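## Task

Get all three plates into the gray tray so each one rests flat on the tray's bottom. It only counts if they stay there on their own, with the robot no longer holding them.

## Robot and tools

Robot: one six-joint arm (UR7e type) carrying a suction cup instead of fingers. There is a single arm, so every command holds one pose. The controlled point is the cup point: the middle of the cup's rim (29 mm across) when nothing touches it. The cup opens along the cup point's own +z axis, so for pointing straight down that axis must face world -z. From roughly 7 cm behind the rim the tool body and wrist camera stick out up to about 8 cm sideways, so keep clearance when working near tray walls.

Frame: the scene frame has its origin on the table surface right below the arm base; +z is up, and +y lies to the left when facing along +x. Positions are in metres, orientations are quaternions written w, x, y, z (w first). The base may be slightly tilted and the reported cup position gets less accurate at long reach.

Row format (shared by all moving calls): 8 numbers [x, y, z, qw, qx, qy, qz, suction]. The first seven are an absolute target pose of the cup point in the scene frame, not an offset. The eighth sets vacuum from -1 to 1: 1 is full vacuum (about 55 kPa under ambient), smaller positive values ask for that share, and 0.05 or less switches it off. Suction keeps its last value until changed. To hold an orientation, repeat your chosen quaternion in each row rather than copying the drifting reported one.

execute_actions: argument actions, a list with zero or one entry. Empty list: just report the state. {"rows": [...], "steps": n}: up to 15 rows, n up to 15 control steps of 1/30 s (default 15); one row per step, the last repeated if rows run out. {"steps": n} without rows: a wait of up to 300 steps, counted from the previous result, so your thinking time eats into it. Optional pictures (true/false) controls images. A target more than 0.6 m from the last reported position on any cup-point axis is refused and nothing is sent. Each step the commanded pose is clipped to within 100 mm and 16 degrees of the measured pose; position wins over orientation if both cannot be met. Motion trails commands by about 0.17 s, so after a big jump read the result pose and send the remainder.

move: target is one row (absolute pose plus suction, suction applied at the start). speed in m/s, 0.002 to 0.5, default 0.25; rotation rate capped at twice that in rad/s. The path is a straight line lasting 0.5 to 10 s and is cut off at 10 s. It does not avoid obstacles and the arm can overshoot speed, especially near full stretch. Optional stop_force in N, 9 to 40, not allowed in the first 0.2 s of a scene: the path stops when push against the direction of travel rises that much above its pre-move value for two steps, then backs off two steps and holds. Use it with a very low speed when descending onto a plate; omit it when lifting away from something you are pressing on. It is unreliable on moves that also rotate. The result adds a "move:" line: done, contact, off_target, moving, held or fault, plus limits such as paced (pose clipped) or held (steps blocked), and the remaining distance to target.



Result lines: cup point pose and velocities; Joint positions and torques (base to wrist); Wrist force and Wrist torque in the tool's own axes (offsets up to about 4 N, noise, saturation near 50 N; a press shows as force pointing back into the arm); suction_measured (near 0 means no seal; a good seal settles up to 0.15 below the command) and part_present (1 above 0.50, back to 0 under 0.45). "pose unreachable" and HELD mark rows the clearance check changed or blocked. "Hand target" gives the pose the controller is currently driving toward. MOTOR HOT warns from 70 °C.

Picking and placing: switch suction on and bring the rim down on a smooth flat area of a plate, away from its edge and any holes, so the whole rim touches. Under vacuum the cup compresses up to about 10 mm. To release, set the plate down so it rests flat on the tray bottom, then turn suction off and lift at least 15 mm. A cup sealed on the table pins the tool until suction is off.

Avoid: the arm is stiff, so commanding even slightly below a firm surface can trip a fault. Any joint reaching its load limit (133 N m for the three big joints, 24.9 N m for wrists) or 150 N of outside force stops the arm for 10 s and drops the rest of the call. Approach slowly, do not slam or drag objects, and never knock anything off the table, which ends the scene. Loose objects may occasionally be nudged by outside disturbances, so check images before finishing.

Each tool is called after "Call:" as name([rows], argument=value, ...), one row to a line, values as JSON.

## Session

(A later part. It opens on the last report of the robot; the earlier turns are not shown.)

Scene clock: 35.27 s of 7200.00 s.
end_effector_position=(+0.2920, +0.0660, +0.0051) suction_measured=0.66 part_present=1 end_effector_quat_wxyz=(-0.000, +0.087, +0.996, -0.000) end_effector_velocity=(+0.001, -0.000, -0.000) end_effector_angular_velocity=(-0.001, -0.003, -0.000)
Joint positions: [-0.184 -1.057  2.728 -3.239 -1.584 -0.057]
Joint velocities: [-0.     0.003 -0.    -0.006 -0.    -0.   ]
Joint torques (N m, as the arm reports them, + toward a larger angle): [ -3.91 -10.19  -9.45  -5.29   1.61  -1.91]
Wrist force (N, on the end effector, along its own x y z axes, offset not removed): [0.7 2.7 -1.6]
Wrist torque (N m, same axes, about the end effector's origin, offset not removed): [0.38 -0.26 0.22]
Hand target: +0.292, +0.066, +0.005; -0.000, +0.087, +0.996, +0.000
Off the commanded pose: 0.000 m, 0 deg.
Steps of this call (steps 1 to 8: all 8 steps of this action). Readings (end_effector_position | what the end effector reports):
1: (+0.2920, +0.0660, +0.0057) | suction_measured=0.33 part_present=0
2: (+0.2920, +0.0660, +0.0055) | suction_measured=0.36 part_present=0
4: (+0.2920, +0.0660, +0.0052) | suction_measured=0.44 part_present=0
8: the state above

Call:
move(target=[0.292, 0.066, 0.072, 0, 0.0872, 0.9962, 0, 1], speed=0.12)

Call:
move(target=[0.332, -0.09, 0.072, 0, -0.0349, 0.9994, 0, 1], speed=0.2)

Scene clock: 37.30 s of 7200.00 s.
end_effector_position=(+0.2920, +0.0660, +0.0718) suction_measured=0.98 part_present=1 end_effector_quat_wxyz=(+0.000, +0.087, +0.996, -0.000) end_effector_velocity=(-0.000, -0.000, +0.002) end_effector_angular_velocity=(+0.001, +0.004, -0.000)
Joint positions: [-0.181 -1.441  2.713 -2.841 -1.584 -0.054]
Joint velocities: [-0.    -0.01  -0.002  0.016 -0.     0.   ]
Joint torques (N m, as the arm reports them, + toward a larger angle): [  4.12 -22.22 -16.34   0.66  -2.2    1.44]
Wrist force (N, on the end effector, along its own x y z axes, offset not removed): [1.8 -3.2 0.0]
Wrist torque (N m, same axes, about the end effector's origin, offset not removed): [-0.40 -0.40 -0.07]
Hand target: +0.292, +0.066, +0.072; +0.000, +0.087, +0.996, -0.000
Off the commanded pose: 0.000 m, 0 deg.
move: done
camera_calibration (this result's frames):
cam_wrist: T_world_to_cam=[[-0.136413, -0.990652, -0.000900415, 0.114799], [-0.926302, 0.12723, 0.354651, 0.247769], [-0.351221, 0.049213, -0.934998, 0.267181], [0, 0, 0, 1]] pos_world=[0.339009, 0.0690531, 0.162046]

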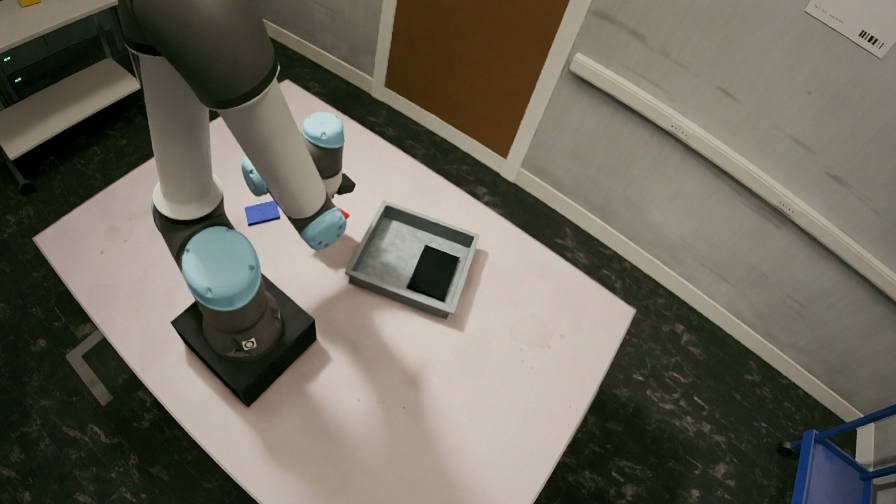

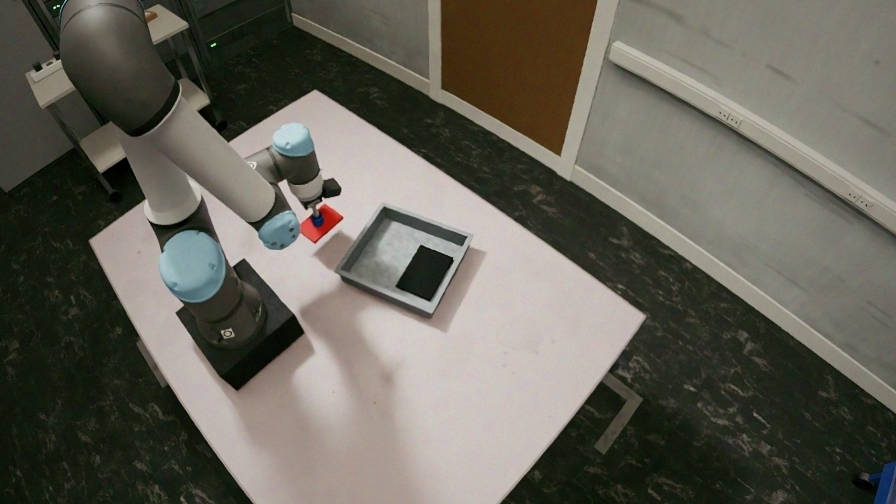

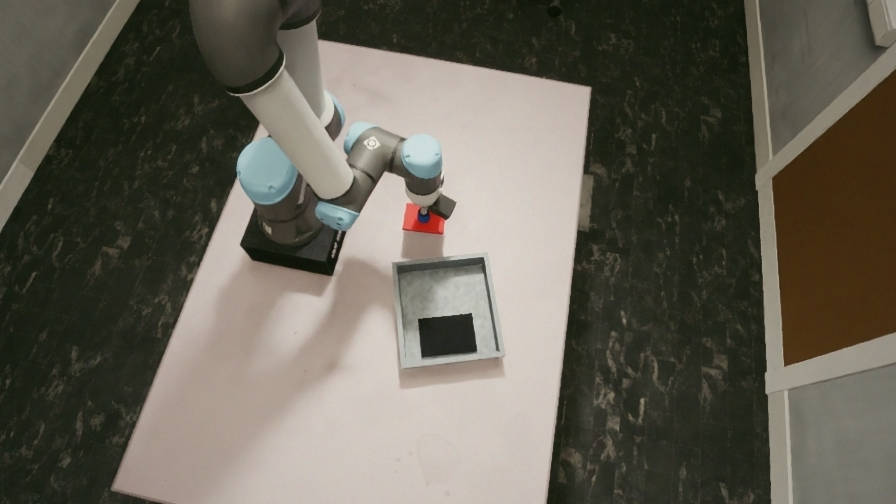

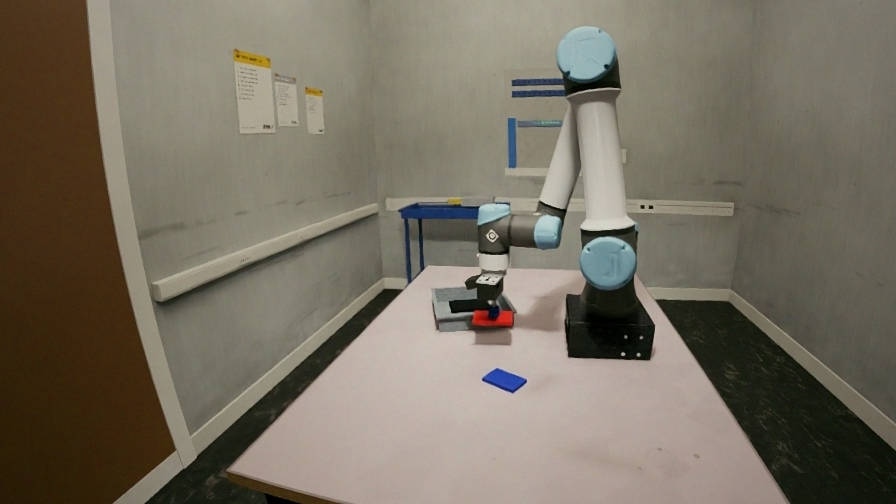

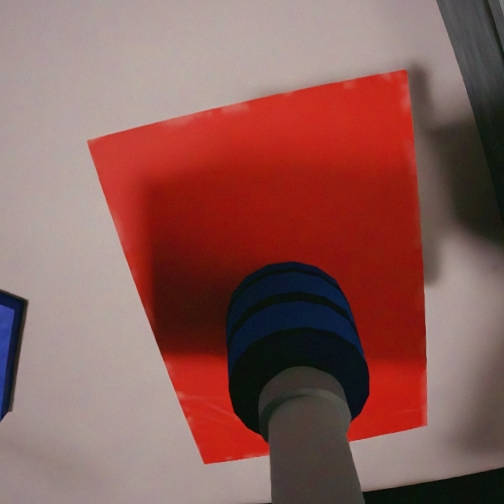

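Scene clock: 38.63 s of 7200.00 s.
end_effector_position=(+0.3322, -0.0897, +0.0720) suction_measured=1.00 part_present=1 end_effector_quat_wxyz=(+0.000, -0.035, +0.999, +0.000) end_effector_velocity=(+0.000, -0.002, -0.000) end_effector_angular_velocity=(+0.000, +0.001, +0.003)
Joint positions: [-0.605 -1.371  2.594 -2.797 -1.584 -0.723]
Joint velocities: [-0.004  0.003 -0.003  0.    -0.    -0.007]
Joint torques (N m, as the arm reports them, + toward a larger angle): [ -4.23  -6.1  -17.78   0.35   2.11  -1.87]
Wrist force (N, on the end effector, along its own x y z axes, offset not removed): [-0.7 -2.5 -2.9]
Wrist torque (N m, same axes, about the end effector's origin, offset not removed): [-0.30 -0.01 0.08]
Hand target: +0.332, -0.090, +0.072; +0.000, -0.035, +0.999, +0.000
Off the commanded pose: 0.000 m, 0 deg.
move: done
camera_calibration (this result's frames):
cam_wrist: T_world_to_cam=[[0.107073, -0.994251, -0.00112381, -0.115201], [-0.929795, -0.100532, 0.354081, 0.285521], [-0.352159, -0.0368677, -0.935214, 0.281765], [0, 0, 0, 1]] pos_world=[0.377037, -0.0754471, 0.162283]

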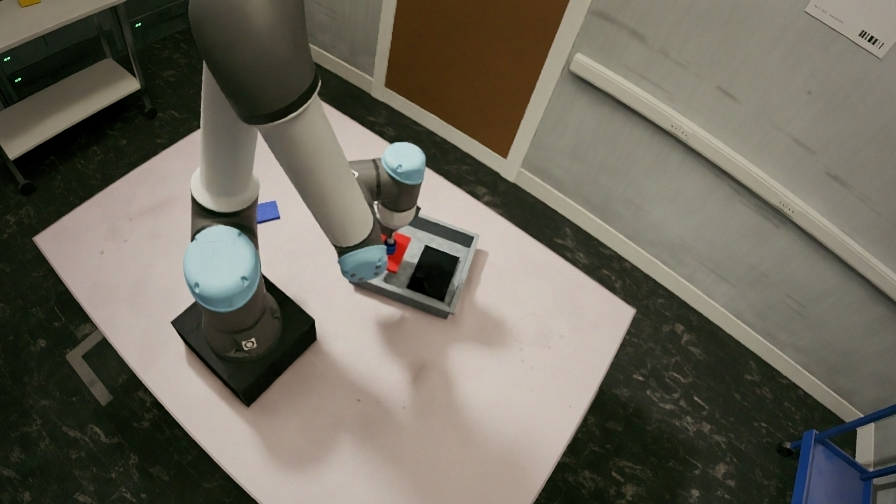

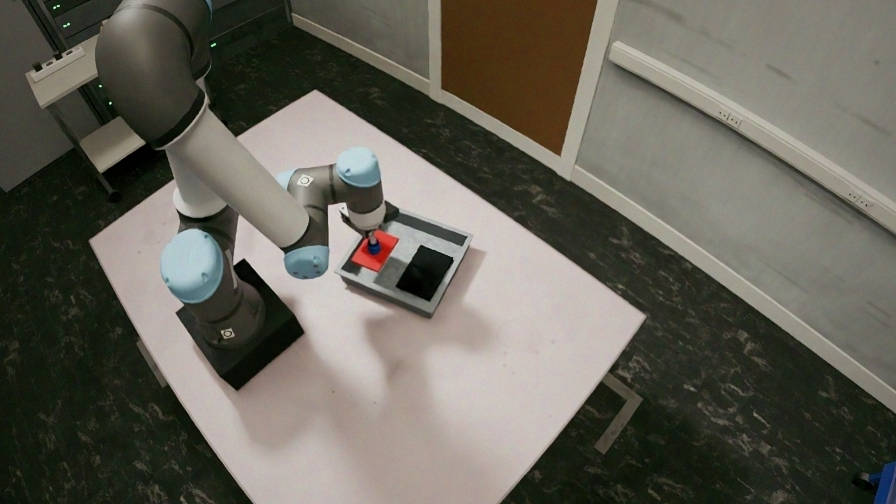

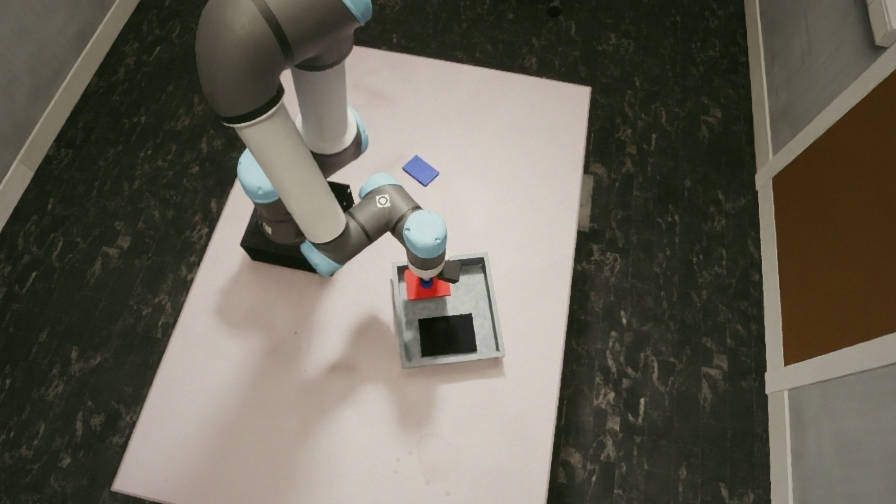

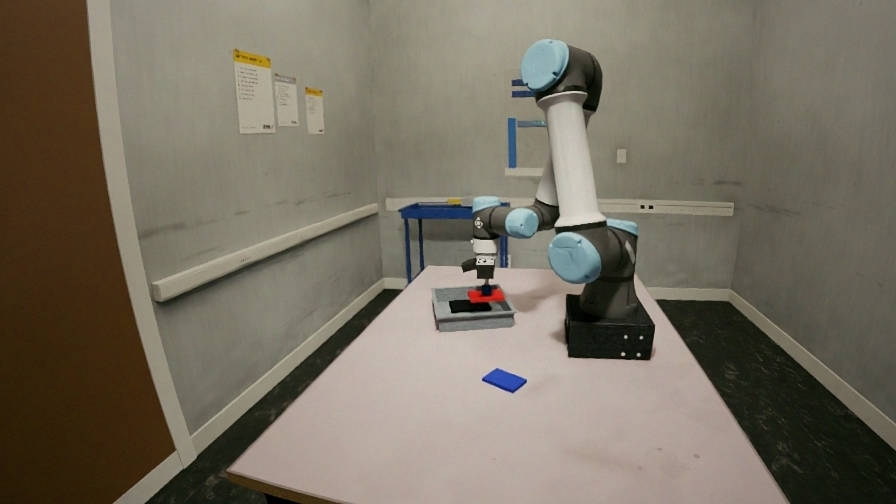

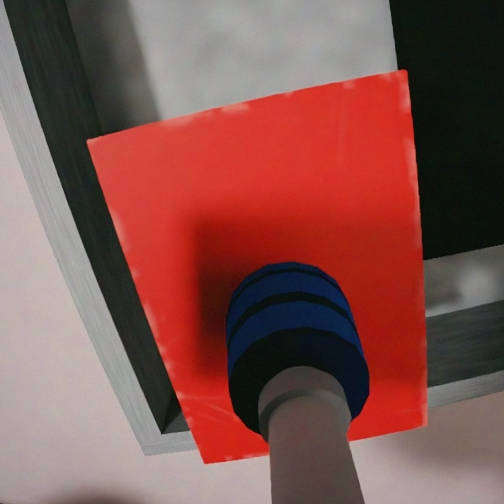

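Call:
move(target=[0.332, -0.09, 0.007, 0, -0.0349, 0.9994, 0, 1], speed=0.1)

Call:
move(target=[0.332, -0.09, -0.003, 0, -0.0349, 0.9994, 0, 1], speed=0.004, stop_force=9)

Scene clock: 40.87 s of 7200.00 s.
end_effector_position=(+0.3319, -0.0900, +0.0072) suction_measured=0.96 part_present=1 end_effector_quat_wxyz=(-0.000, -0.035, +0.999, +0.000) end_effector_velocity=(+0.000, -0.000, -0.002) end_effector_angular_velocity=(-0.001, -0.001, -0.000)
Joint positions: [-0.608 -1.08   2.606 -3.1   -1.584 -0.726]
Joint velocities: [-0.     0.009 -0.    -0.01  -0.     0.   ]
Joint torques (N m, as the arm reports them, + toward a larger angle): [ -4.71 -14.55 -13.34  -4.99  -0.28  -1.9 ]
Wrist force (N, on the end effector, along its own x y z axes, offset not removed): [-0.4 -2.7 -3.6]
Wrist torque (N m, same axes, about the end effector's origin, offset not removed): [-0.49 -0.02 0.14]
Hand target: +0.332, -0.090, +0.007; +0.000, -0.035, +0.999, +0.000
Off the commanded pose: 0.000 m, 0 deg.
move: done
camera_calibration (this result's frames):
cam_wrist: T_world_to_cam=[[0.107346, -0.994221, -0.000944865, -0.115579], [-0.92939, -0.100683, 0.355103, 0.308019], [-0.353146, -0.0372406, -0.934827, 0.221315], [0, 0, 0, 1]] pos_world=[0.376833, -0.0756569, 0.0974036]

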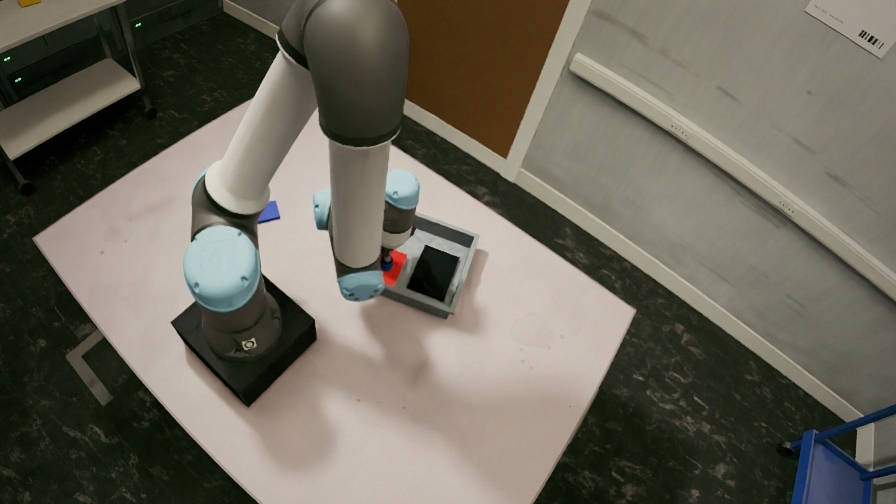

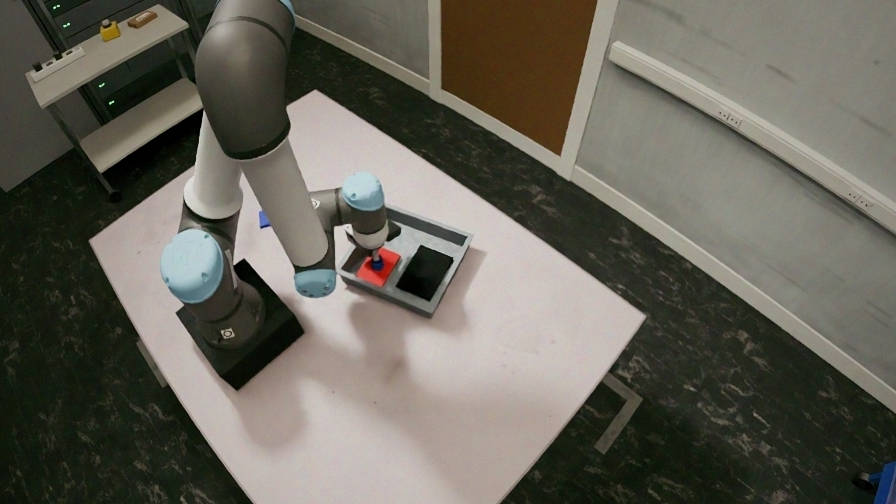

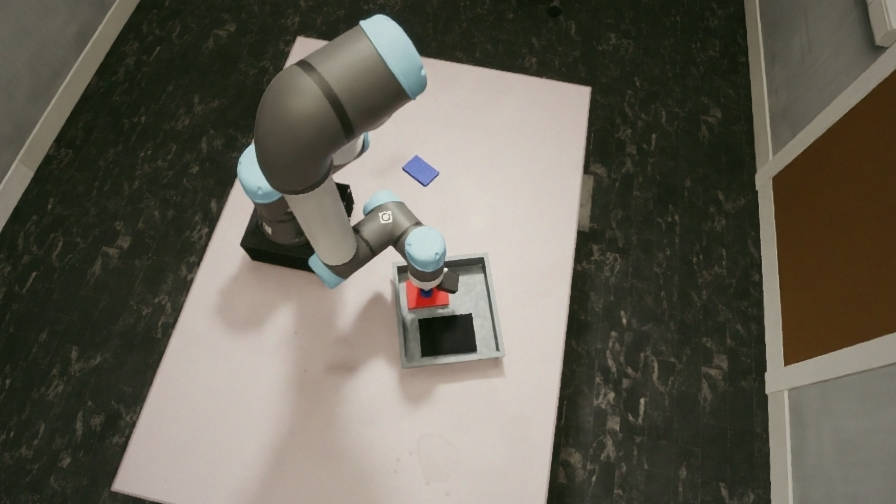

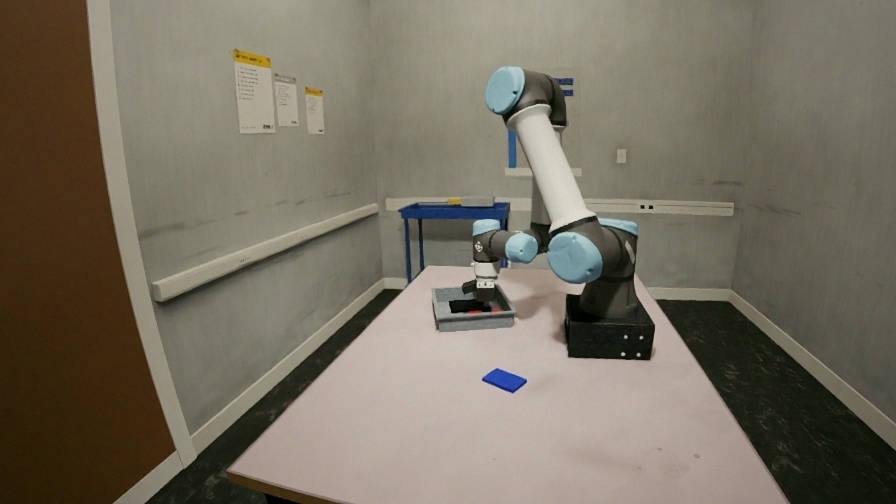

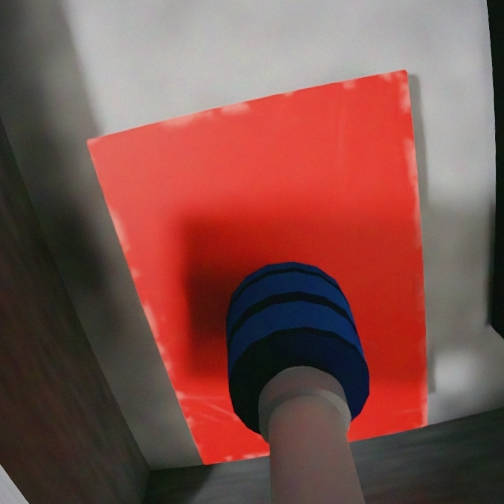

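Scene clock: 42.50 s of 7200.00 s.
end_effector_position=(+0.3320, -0.0900, +0.0021) suction_measured=0.98 part_present=1 end_effector_quat_wxyz=(-0.000, -0.035, +0.999, -0.000) end_effector_velocity=(-0.000, +0.001, +0.001) end_effector_angular_velocity=(+0.002, +0.003, +0.001)
Joint positions: [-0.609 -1.057  2.605 -3.122 -1.584 -0.726]
Joint velocities: [ 0.001 -0.005 -0.001  0.01   0.     0.   ]
Joint torques (N m, as the arm reports them, + toward a larger angle): [ -4.17 -28.31  -8.91   1.96   2.24  -1.78]
Wrist force (N, on the end effector, along its own x y z axes, offset not removed): [0.2 -0.8 -21.9]
Wrist torque (N m, same axes, about the end effector's origin, offset not removed): [-0.19 0.04 0.11]
Hand target: +0.332, -0.090, +0.002; -0.000, -0.035, +0.999, -0.000
Off the commanded pose: 0.005 m, 0 deg.
move: contact
camera_calibration (this result's frames):
cam_wrist: T_world_to_cam=[[0.107354, -0.99422, -0.000908415, -0.11562], [-0.929427, -0.100682, 0.355004, 0.309883], [-0.353044, -0.0372668, -0.934864, 0.216551], [0, 0, 0, 1]] pos_world=[0.376878, -0.0756822, 0.0923312]

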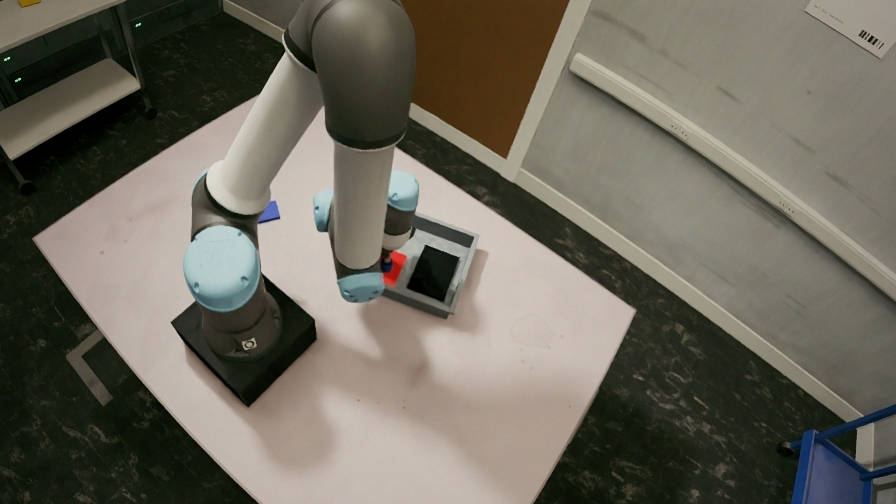

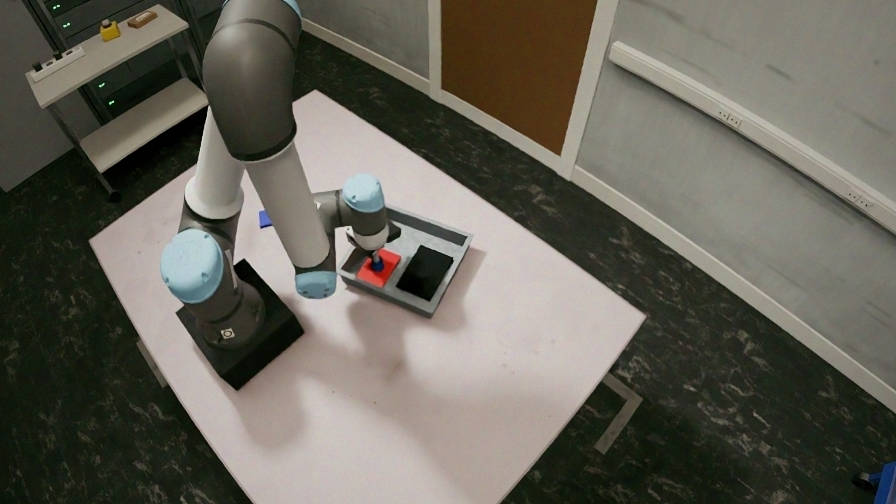

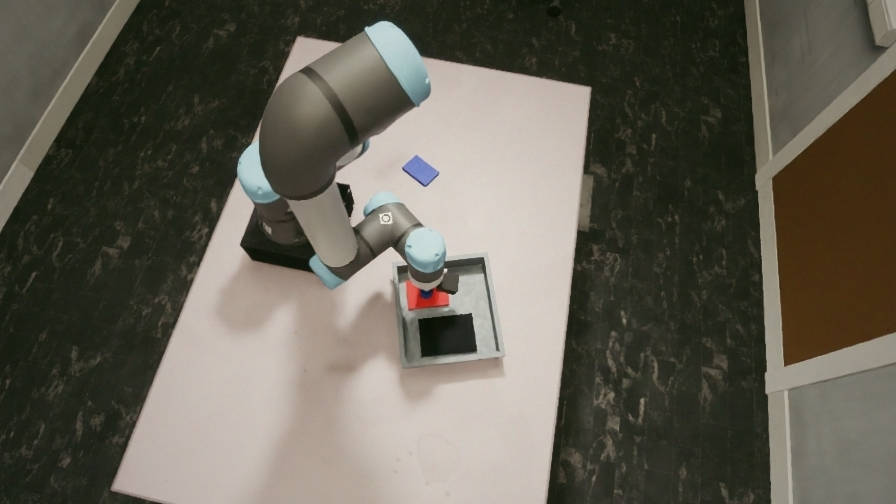

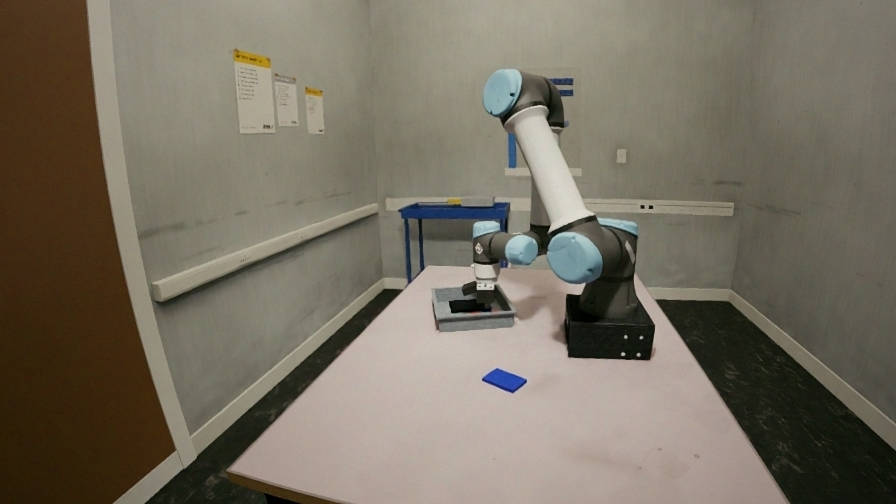

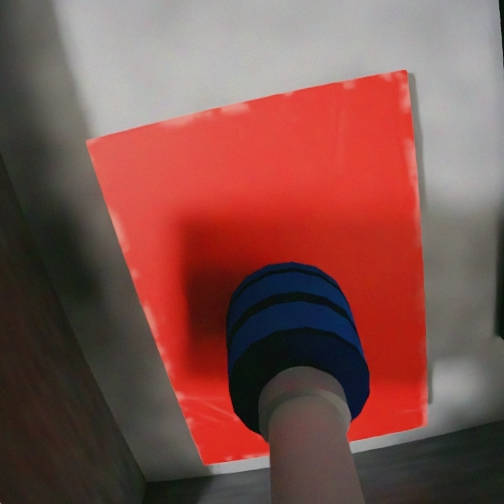

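Red placed. Release and lift; next: blue pick at (0.244, 0.235) quat (0,-0.2588,0.9659,0), place at (0.421,-0.061) quat (0,0.1045,0.9945,0), contact z≈0.002.

Call:
move(target=[0.332, -0.09, 0.068, 0, -0.0349, 0.9994, 0, 0], speed=0.12)

Call:
move(target=[0.244, 0.235, 0.068, 0, -0.2588, 0.9659, 0, 0], speed=0.25)

Scene clock: 44.07 s of 7200.00 s.
end_effector_position=(+0.3320, -0.0900, +0.0678) suction_measured=0.00 part_present=0 end_effector_quat_wxyz=(+0.000, -0.035, +0.999, -0.000) end_effector_velocity=(-0.000, -0.001, +0.002) end_effector_angular_velocity=(-0.002, +0.002, +0.000)
Joint positions: [-0.606 -1.354  2.596 -2.817 -1.584 -0.724]
Joint velocities: [ 0.    -0.007 -0.002  0.01  -0.003  0.   ]
Joint torques (N m, as the arm reports them, + toward a larger angle): [ -4.3  -26.99 -17.85   0.64  -1.95   0.71]
Wrist force (N, on the end effector, along its own x y z axes, offset not removed): [0.9 -0.1 -3.4]
Wrist torque (N m, same axes, about the end effector's origin, offset not removed): [-0.10 -0.17 0.03]
Hand target: +0.332, -0.090, +0.068; -0.000, -0.035, +0.999, -0.000
Off the commanded pose: 0.000 m, 0 deg.
move: done
camera_calibration (this result's frames):
cam_wrist: T_world_to_cam=[[0.107402, -0.994215, -0.000866667, -0.115543], [-0.929496, -0.10072, 0.354812, 0.286632], [-0.352847, -0.037302, -0.934937, 0.277948], [0, 0, 0, 1]] pos_world=[0.376907, -0.0756371, 0.158064]

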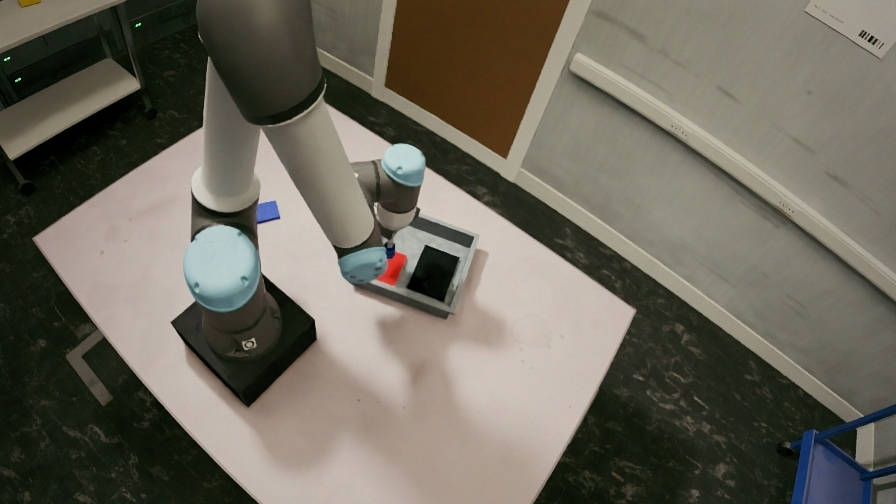

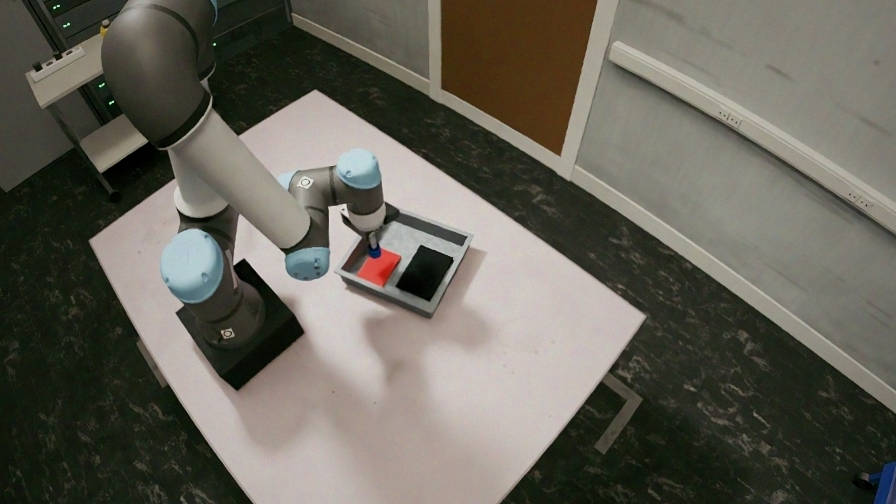

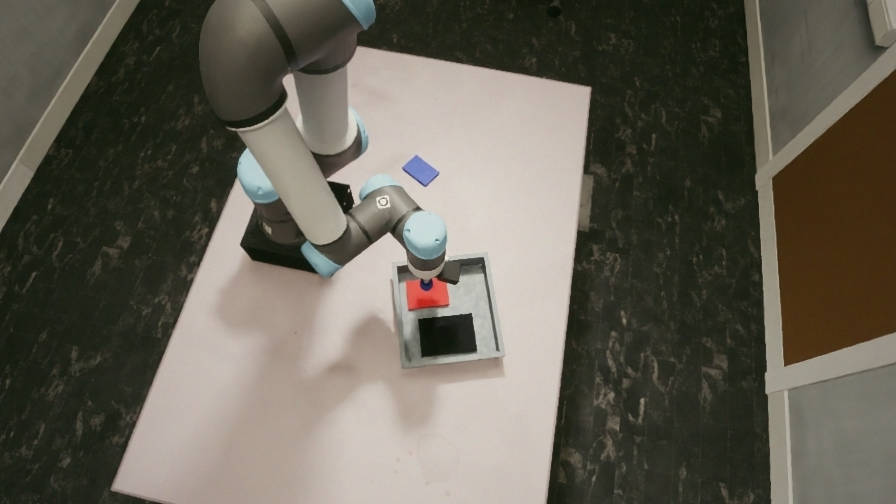

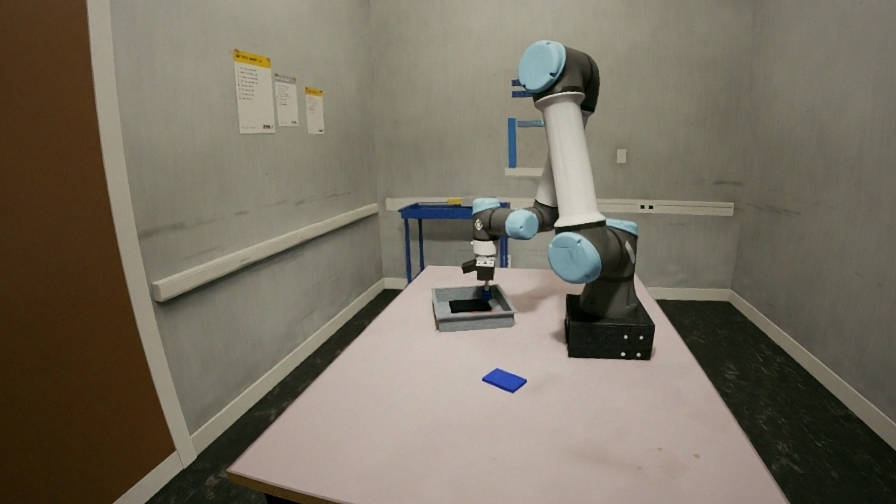

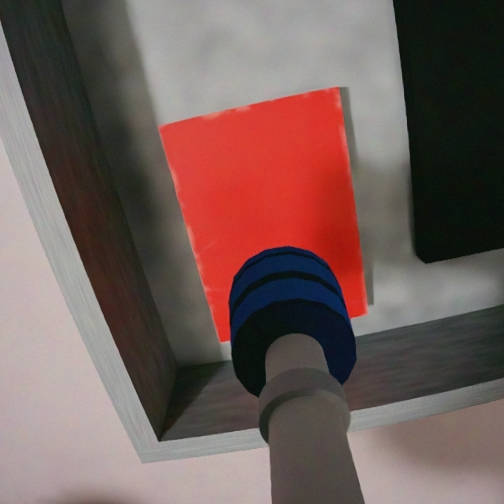

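Scene clock: 46.00 s of 7200.00 s.
end_effector_position=(+0.2435, +0.2344, +0.0680) suction_measured=0.00 part_present=0 end_effector_quat_wxyz=(-0.001, -0.259, +0.966, -0.000) end_effector_velocity=(-0.000, +0.002, -0.000) end_effector_angular_velocity=(-0.001, +0.000, +0.001)
Joint positions: [ 0.416 -1.351  2.606 -2.814 -1.581 -0.156]
Joint velocities: [ 0.006  0.003 -0.004  0.001 -0.     0.004]
Joint torques (N m, as the arm reports them, + toward a larger angle): [  7.69  -5.4  -16.72   0.55  -2.06   1.39]
Wrist force (N, on the end effector, along its own x y z axes, offset not removed): [3.5 -1.7 -1.8]
Wrist torque (N m, same axes, about the end effector's origin, offset not removed): [-0.20 -0.63 0.00]
Hand target: +0.243, +0.235, +0.068; -0.001, -0.259, +0.966, -0.001
Off the commanded pose: 0.001 m, 0 deg.
move: done
camera_calibration (this result's frames):
cam_wrist: T_world_to_cam=[[0.5322, -0.846618, -0.000590071, 0.0784244], [-0.790727, -0.497315, 0.356971, 0.295956], [-0.302511, -0.189513, -0.934115, 0.282344], [0, 0, 0, 1]] pos_world=[0.277695, 0.267087, 0.15814]

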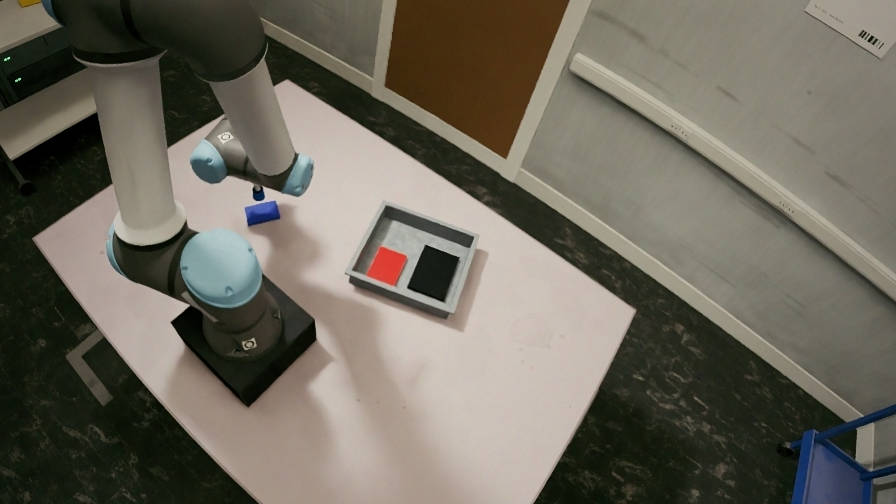

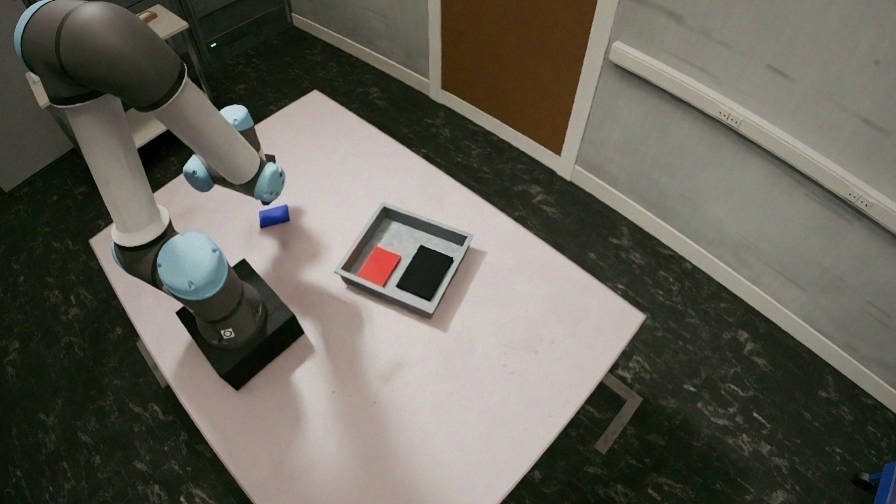

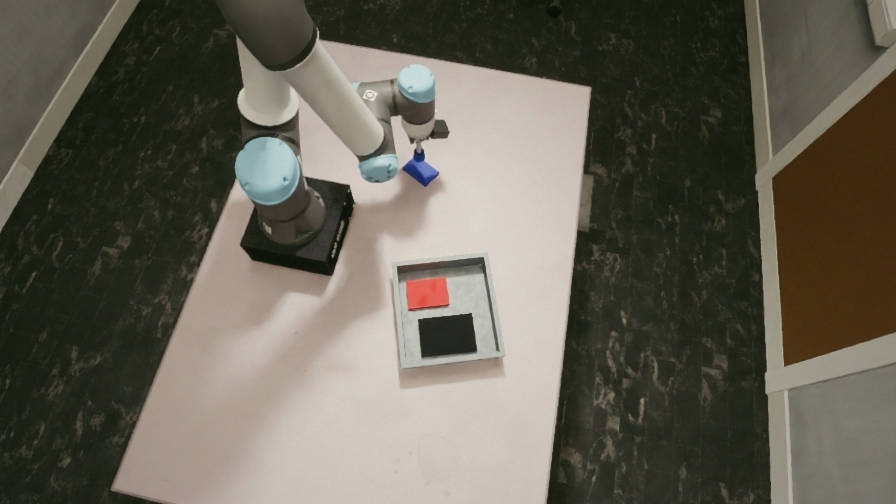

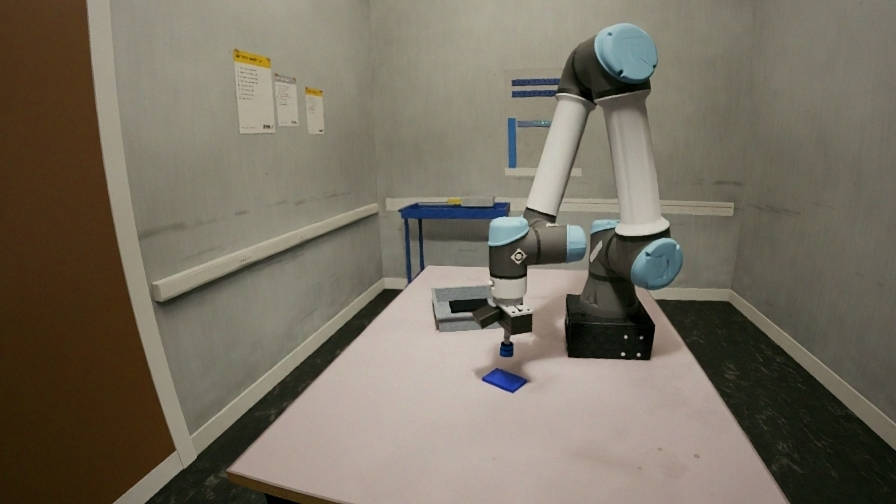

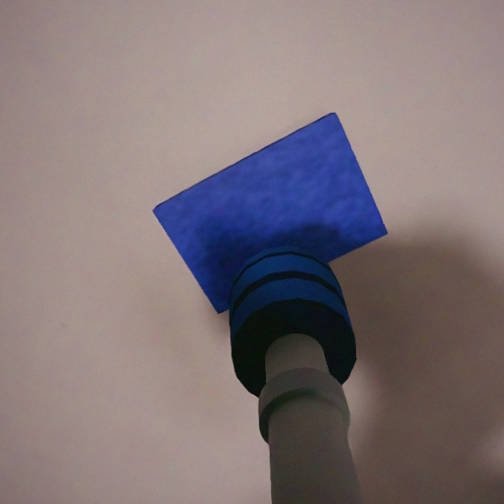

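Call:
execute_actions(actions=[])

Scene clock: 48.10 s of 7200.00 s.
end_effector_position=(+0.2435, +0.2346, +0.0680) suction_measured=0.00 part_present=0 end_effector_quat_wxyz=(-0.001, -0.259, +0.966, -0.001) end_effector_velocity=(-0.001, -0.000, -0.000) end_effector_angular_velocity=(-0.001, +0.002, -0.000)
Joint positions: [ 0.416 -1.35   2.606 -2.814 -1.581 -0.155]
Joint velocities: [-0.     0.     0.001  0.001 -0.001  0.   ]
Joint torques (N m, as the arm reports them, + toward a larger angle): [  9.03  -6.97 -17.37   0.39  -1.92   1.3 ]
Wrist force (N, on the end effector, along its own x y z axes, offset not removed): [0.9 0.6 -1.4]
Wrist torque (N m, same axes, about the end effector's origin, offset not removed): [0.16 -0.44 0.12]
Hand target: +0.243, +0.235, +0.068; -0.001, -0.259, +0.966, -0.001
Off the commanded pose: 0.001 m, 0 deg.
Steps of this call (steps 1 to 63: nothing new was sent). Readings (end_effector_position | what the end effector reports):
1: (+0.2435, +0.2345, +0.0680) | suction_measured=0.00 part_present=0
2: (+0.2435, +0.2345, +0.0680) | suction_measured=0.00 part_present=0
4: (+0.2435, +0.2345, +0.0680) | suction_measured=0.00 part_present=0
8: (+0.2435, +0.2345, +0.0680) | suction_measured=0.00 part_present=0
63: the state above
camera_calibration (this result's frames):
cam_wrist: T_world_to_cam=[[0.532293, -0.84656, -0.000499334, 0.0784987], [-0.790666, -0.497359, 0.357045, 0.296023], [-0.302508, -0.189658, -0.934087, 0.282385], [0, 0, 0, 1]] pos_world=[0.277695, 0.26724, 0.158118]

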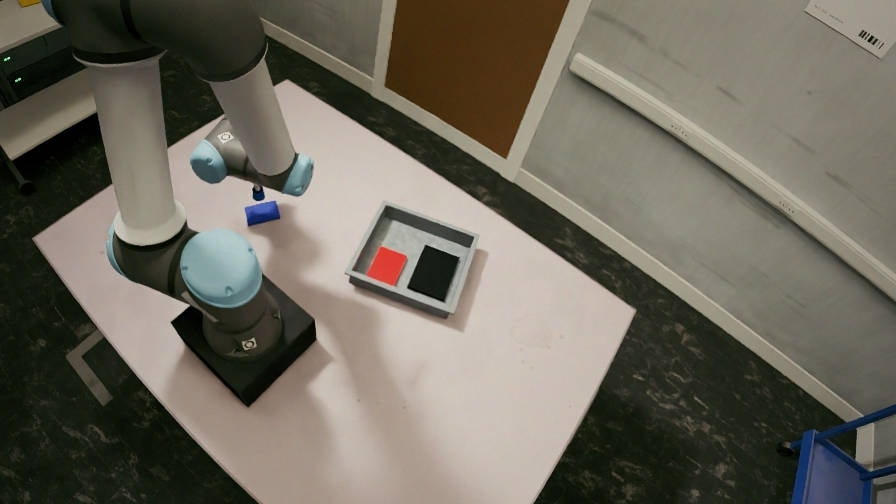

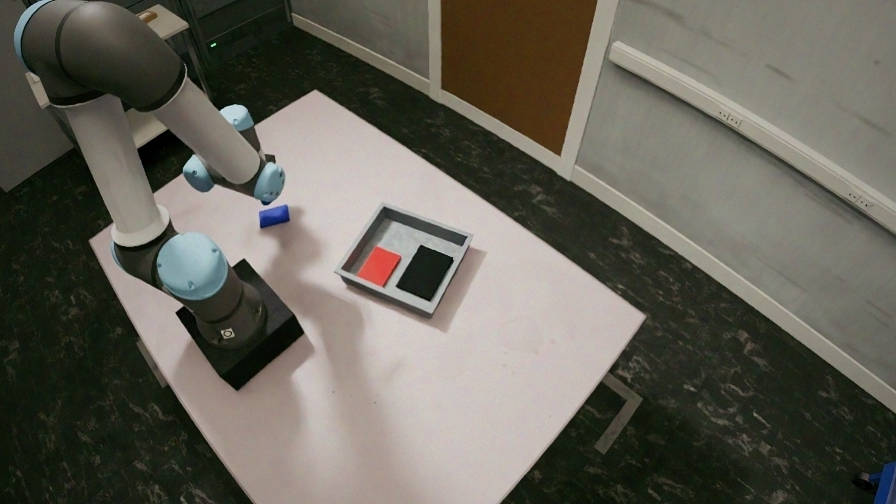

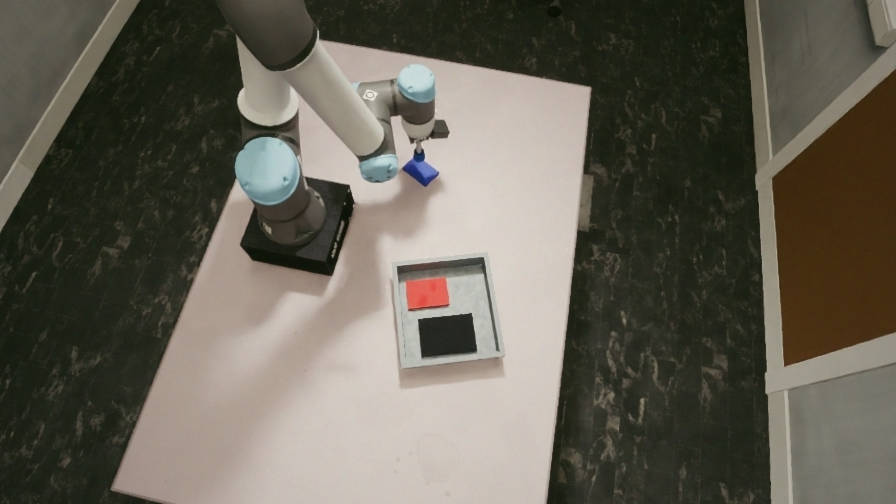

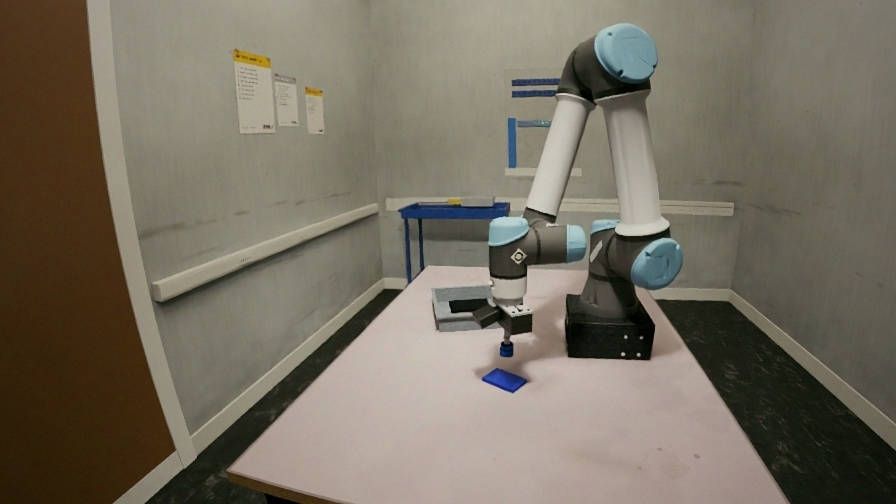

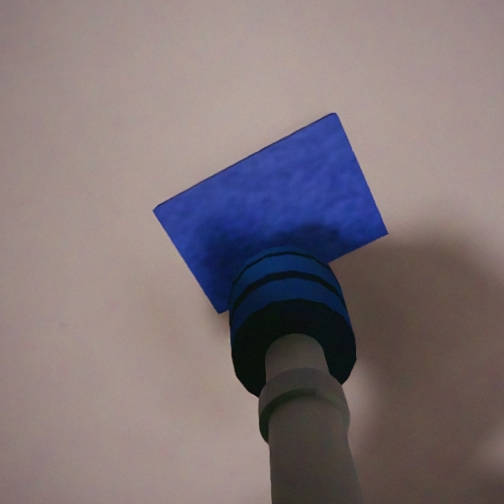

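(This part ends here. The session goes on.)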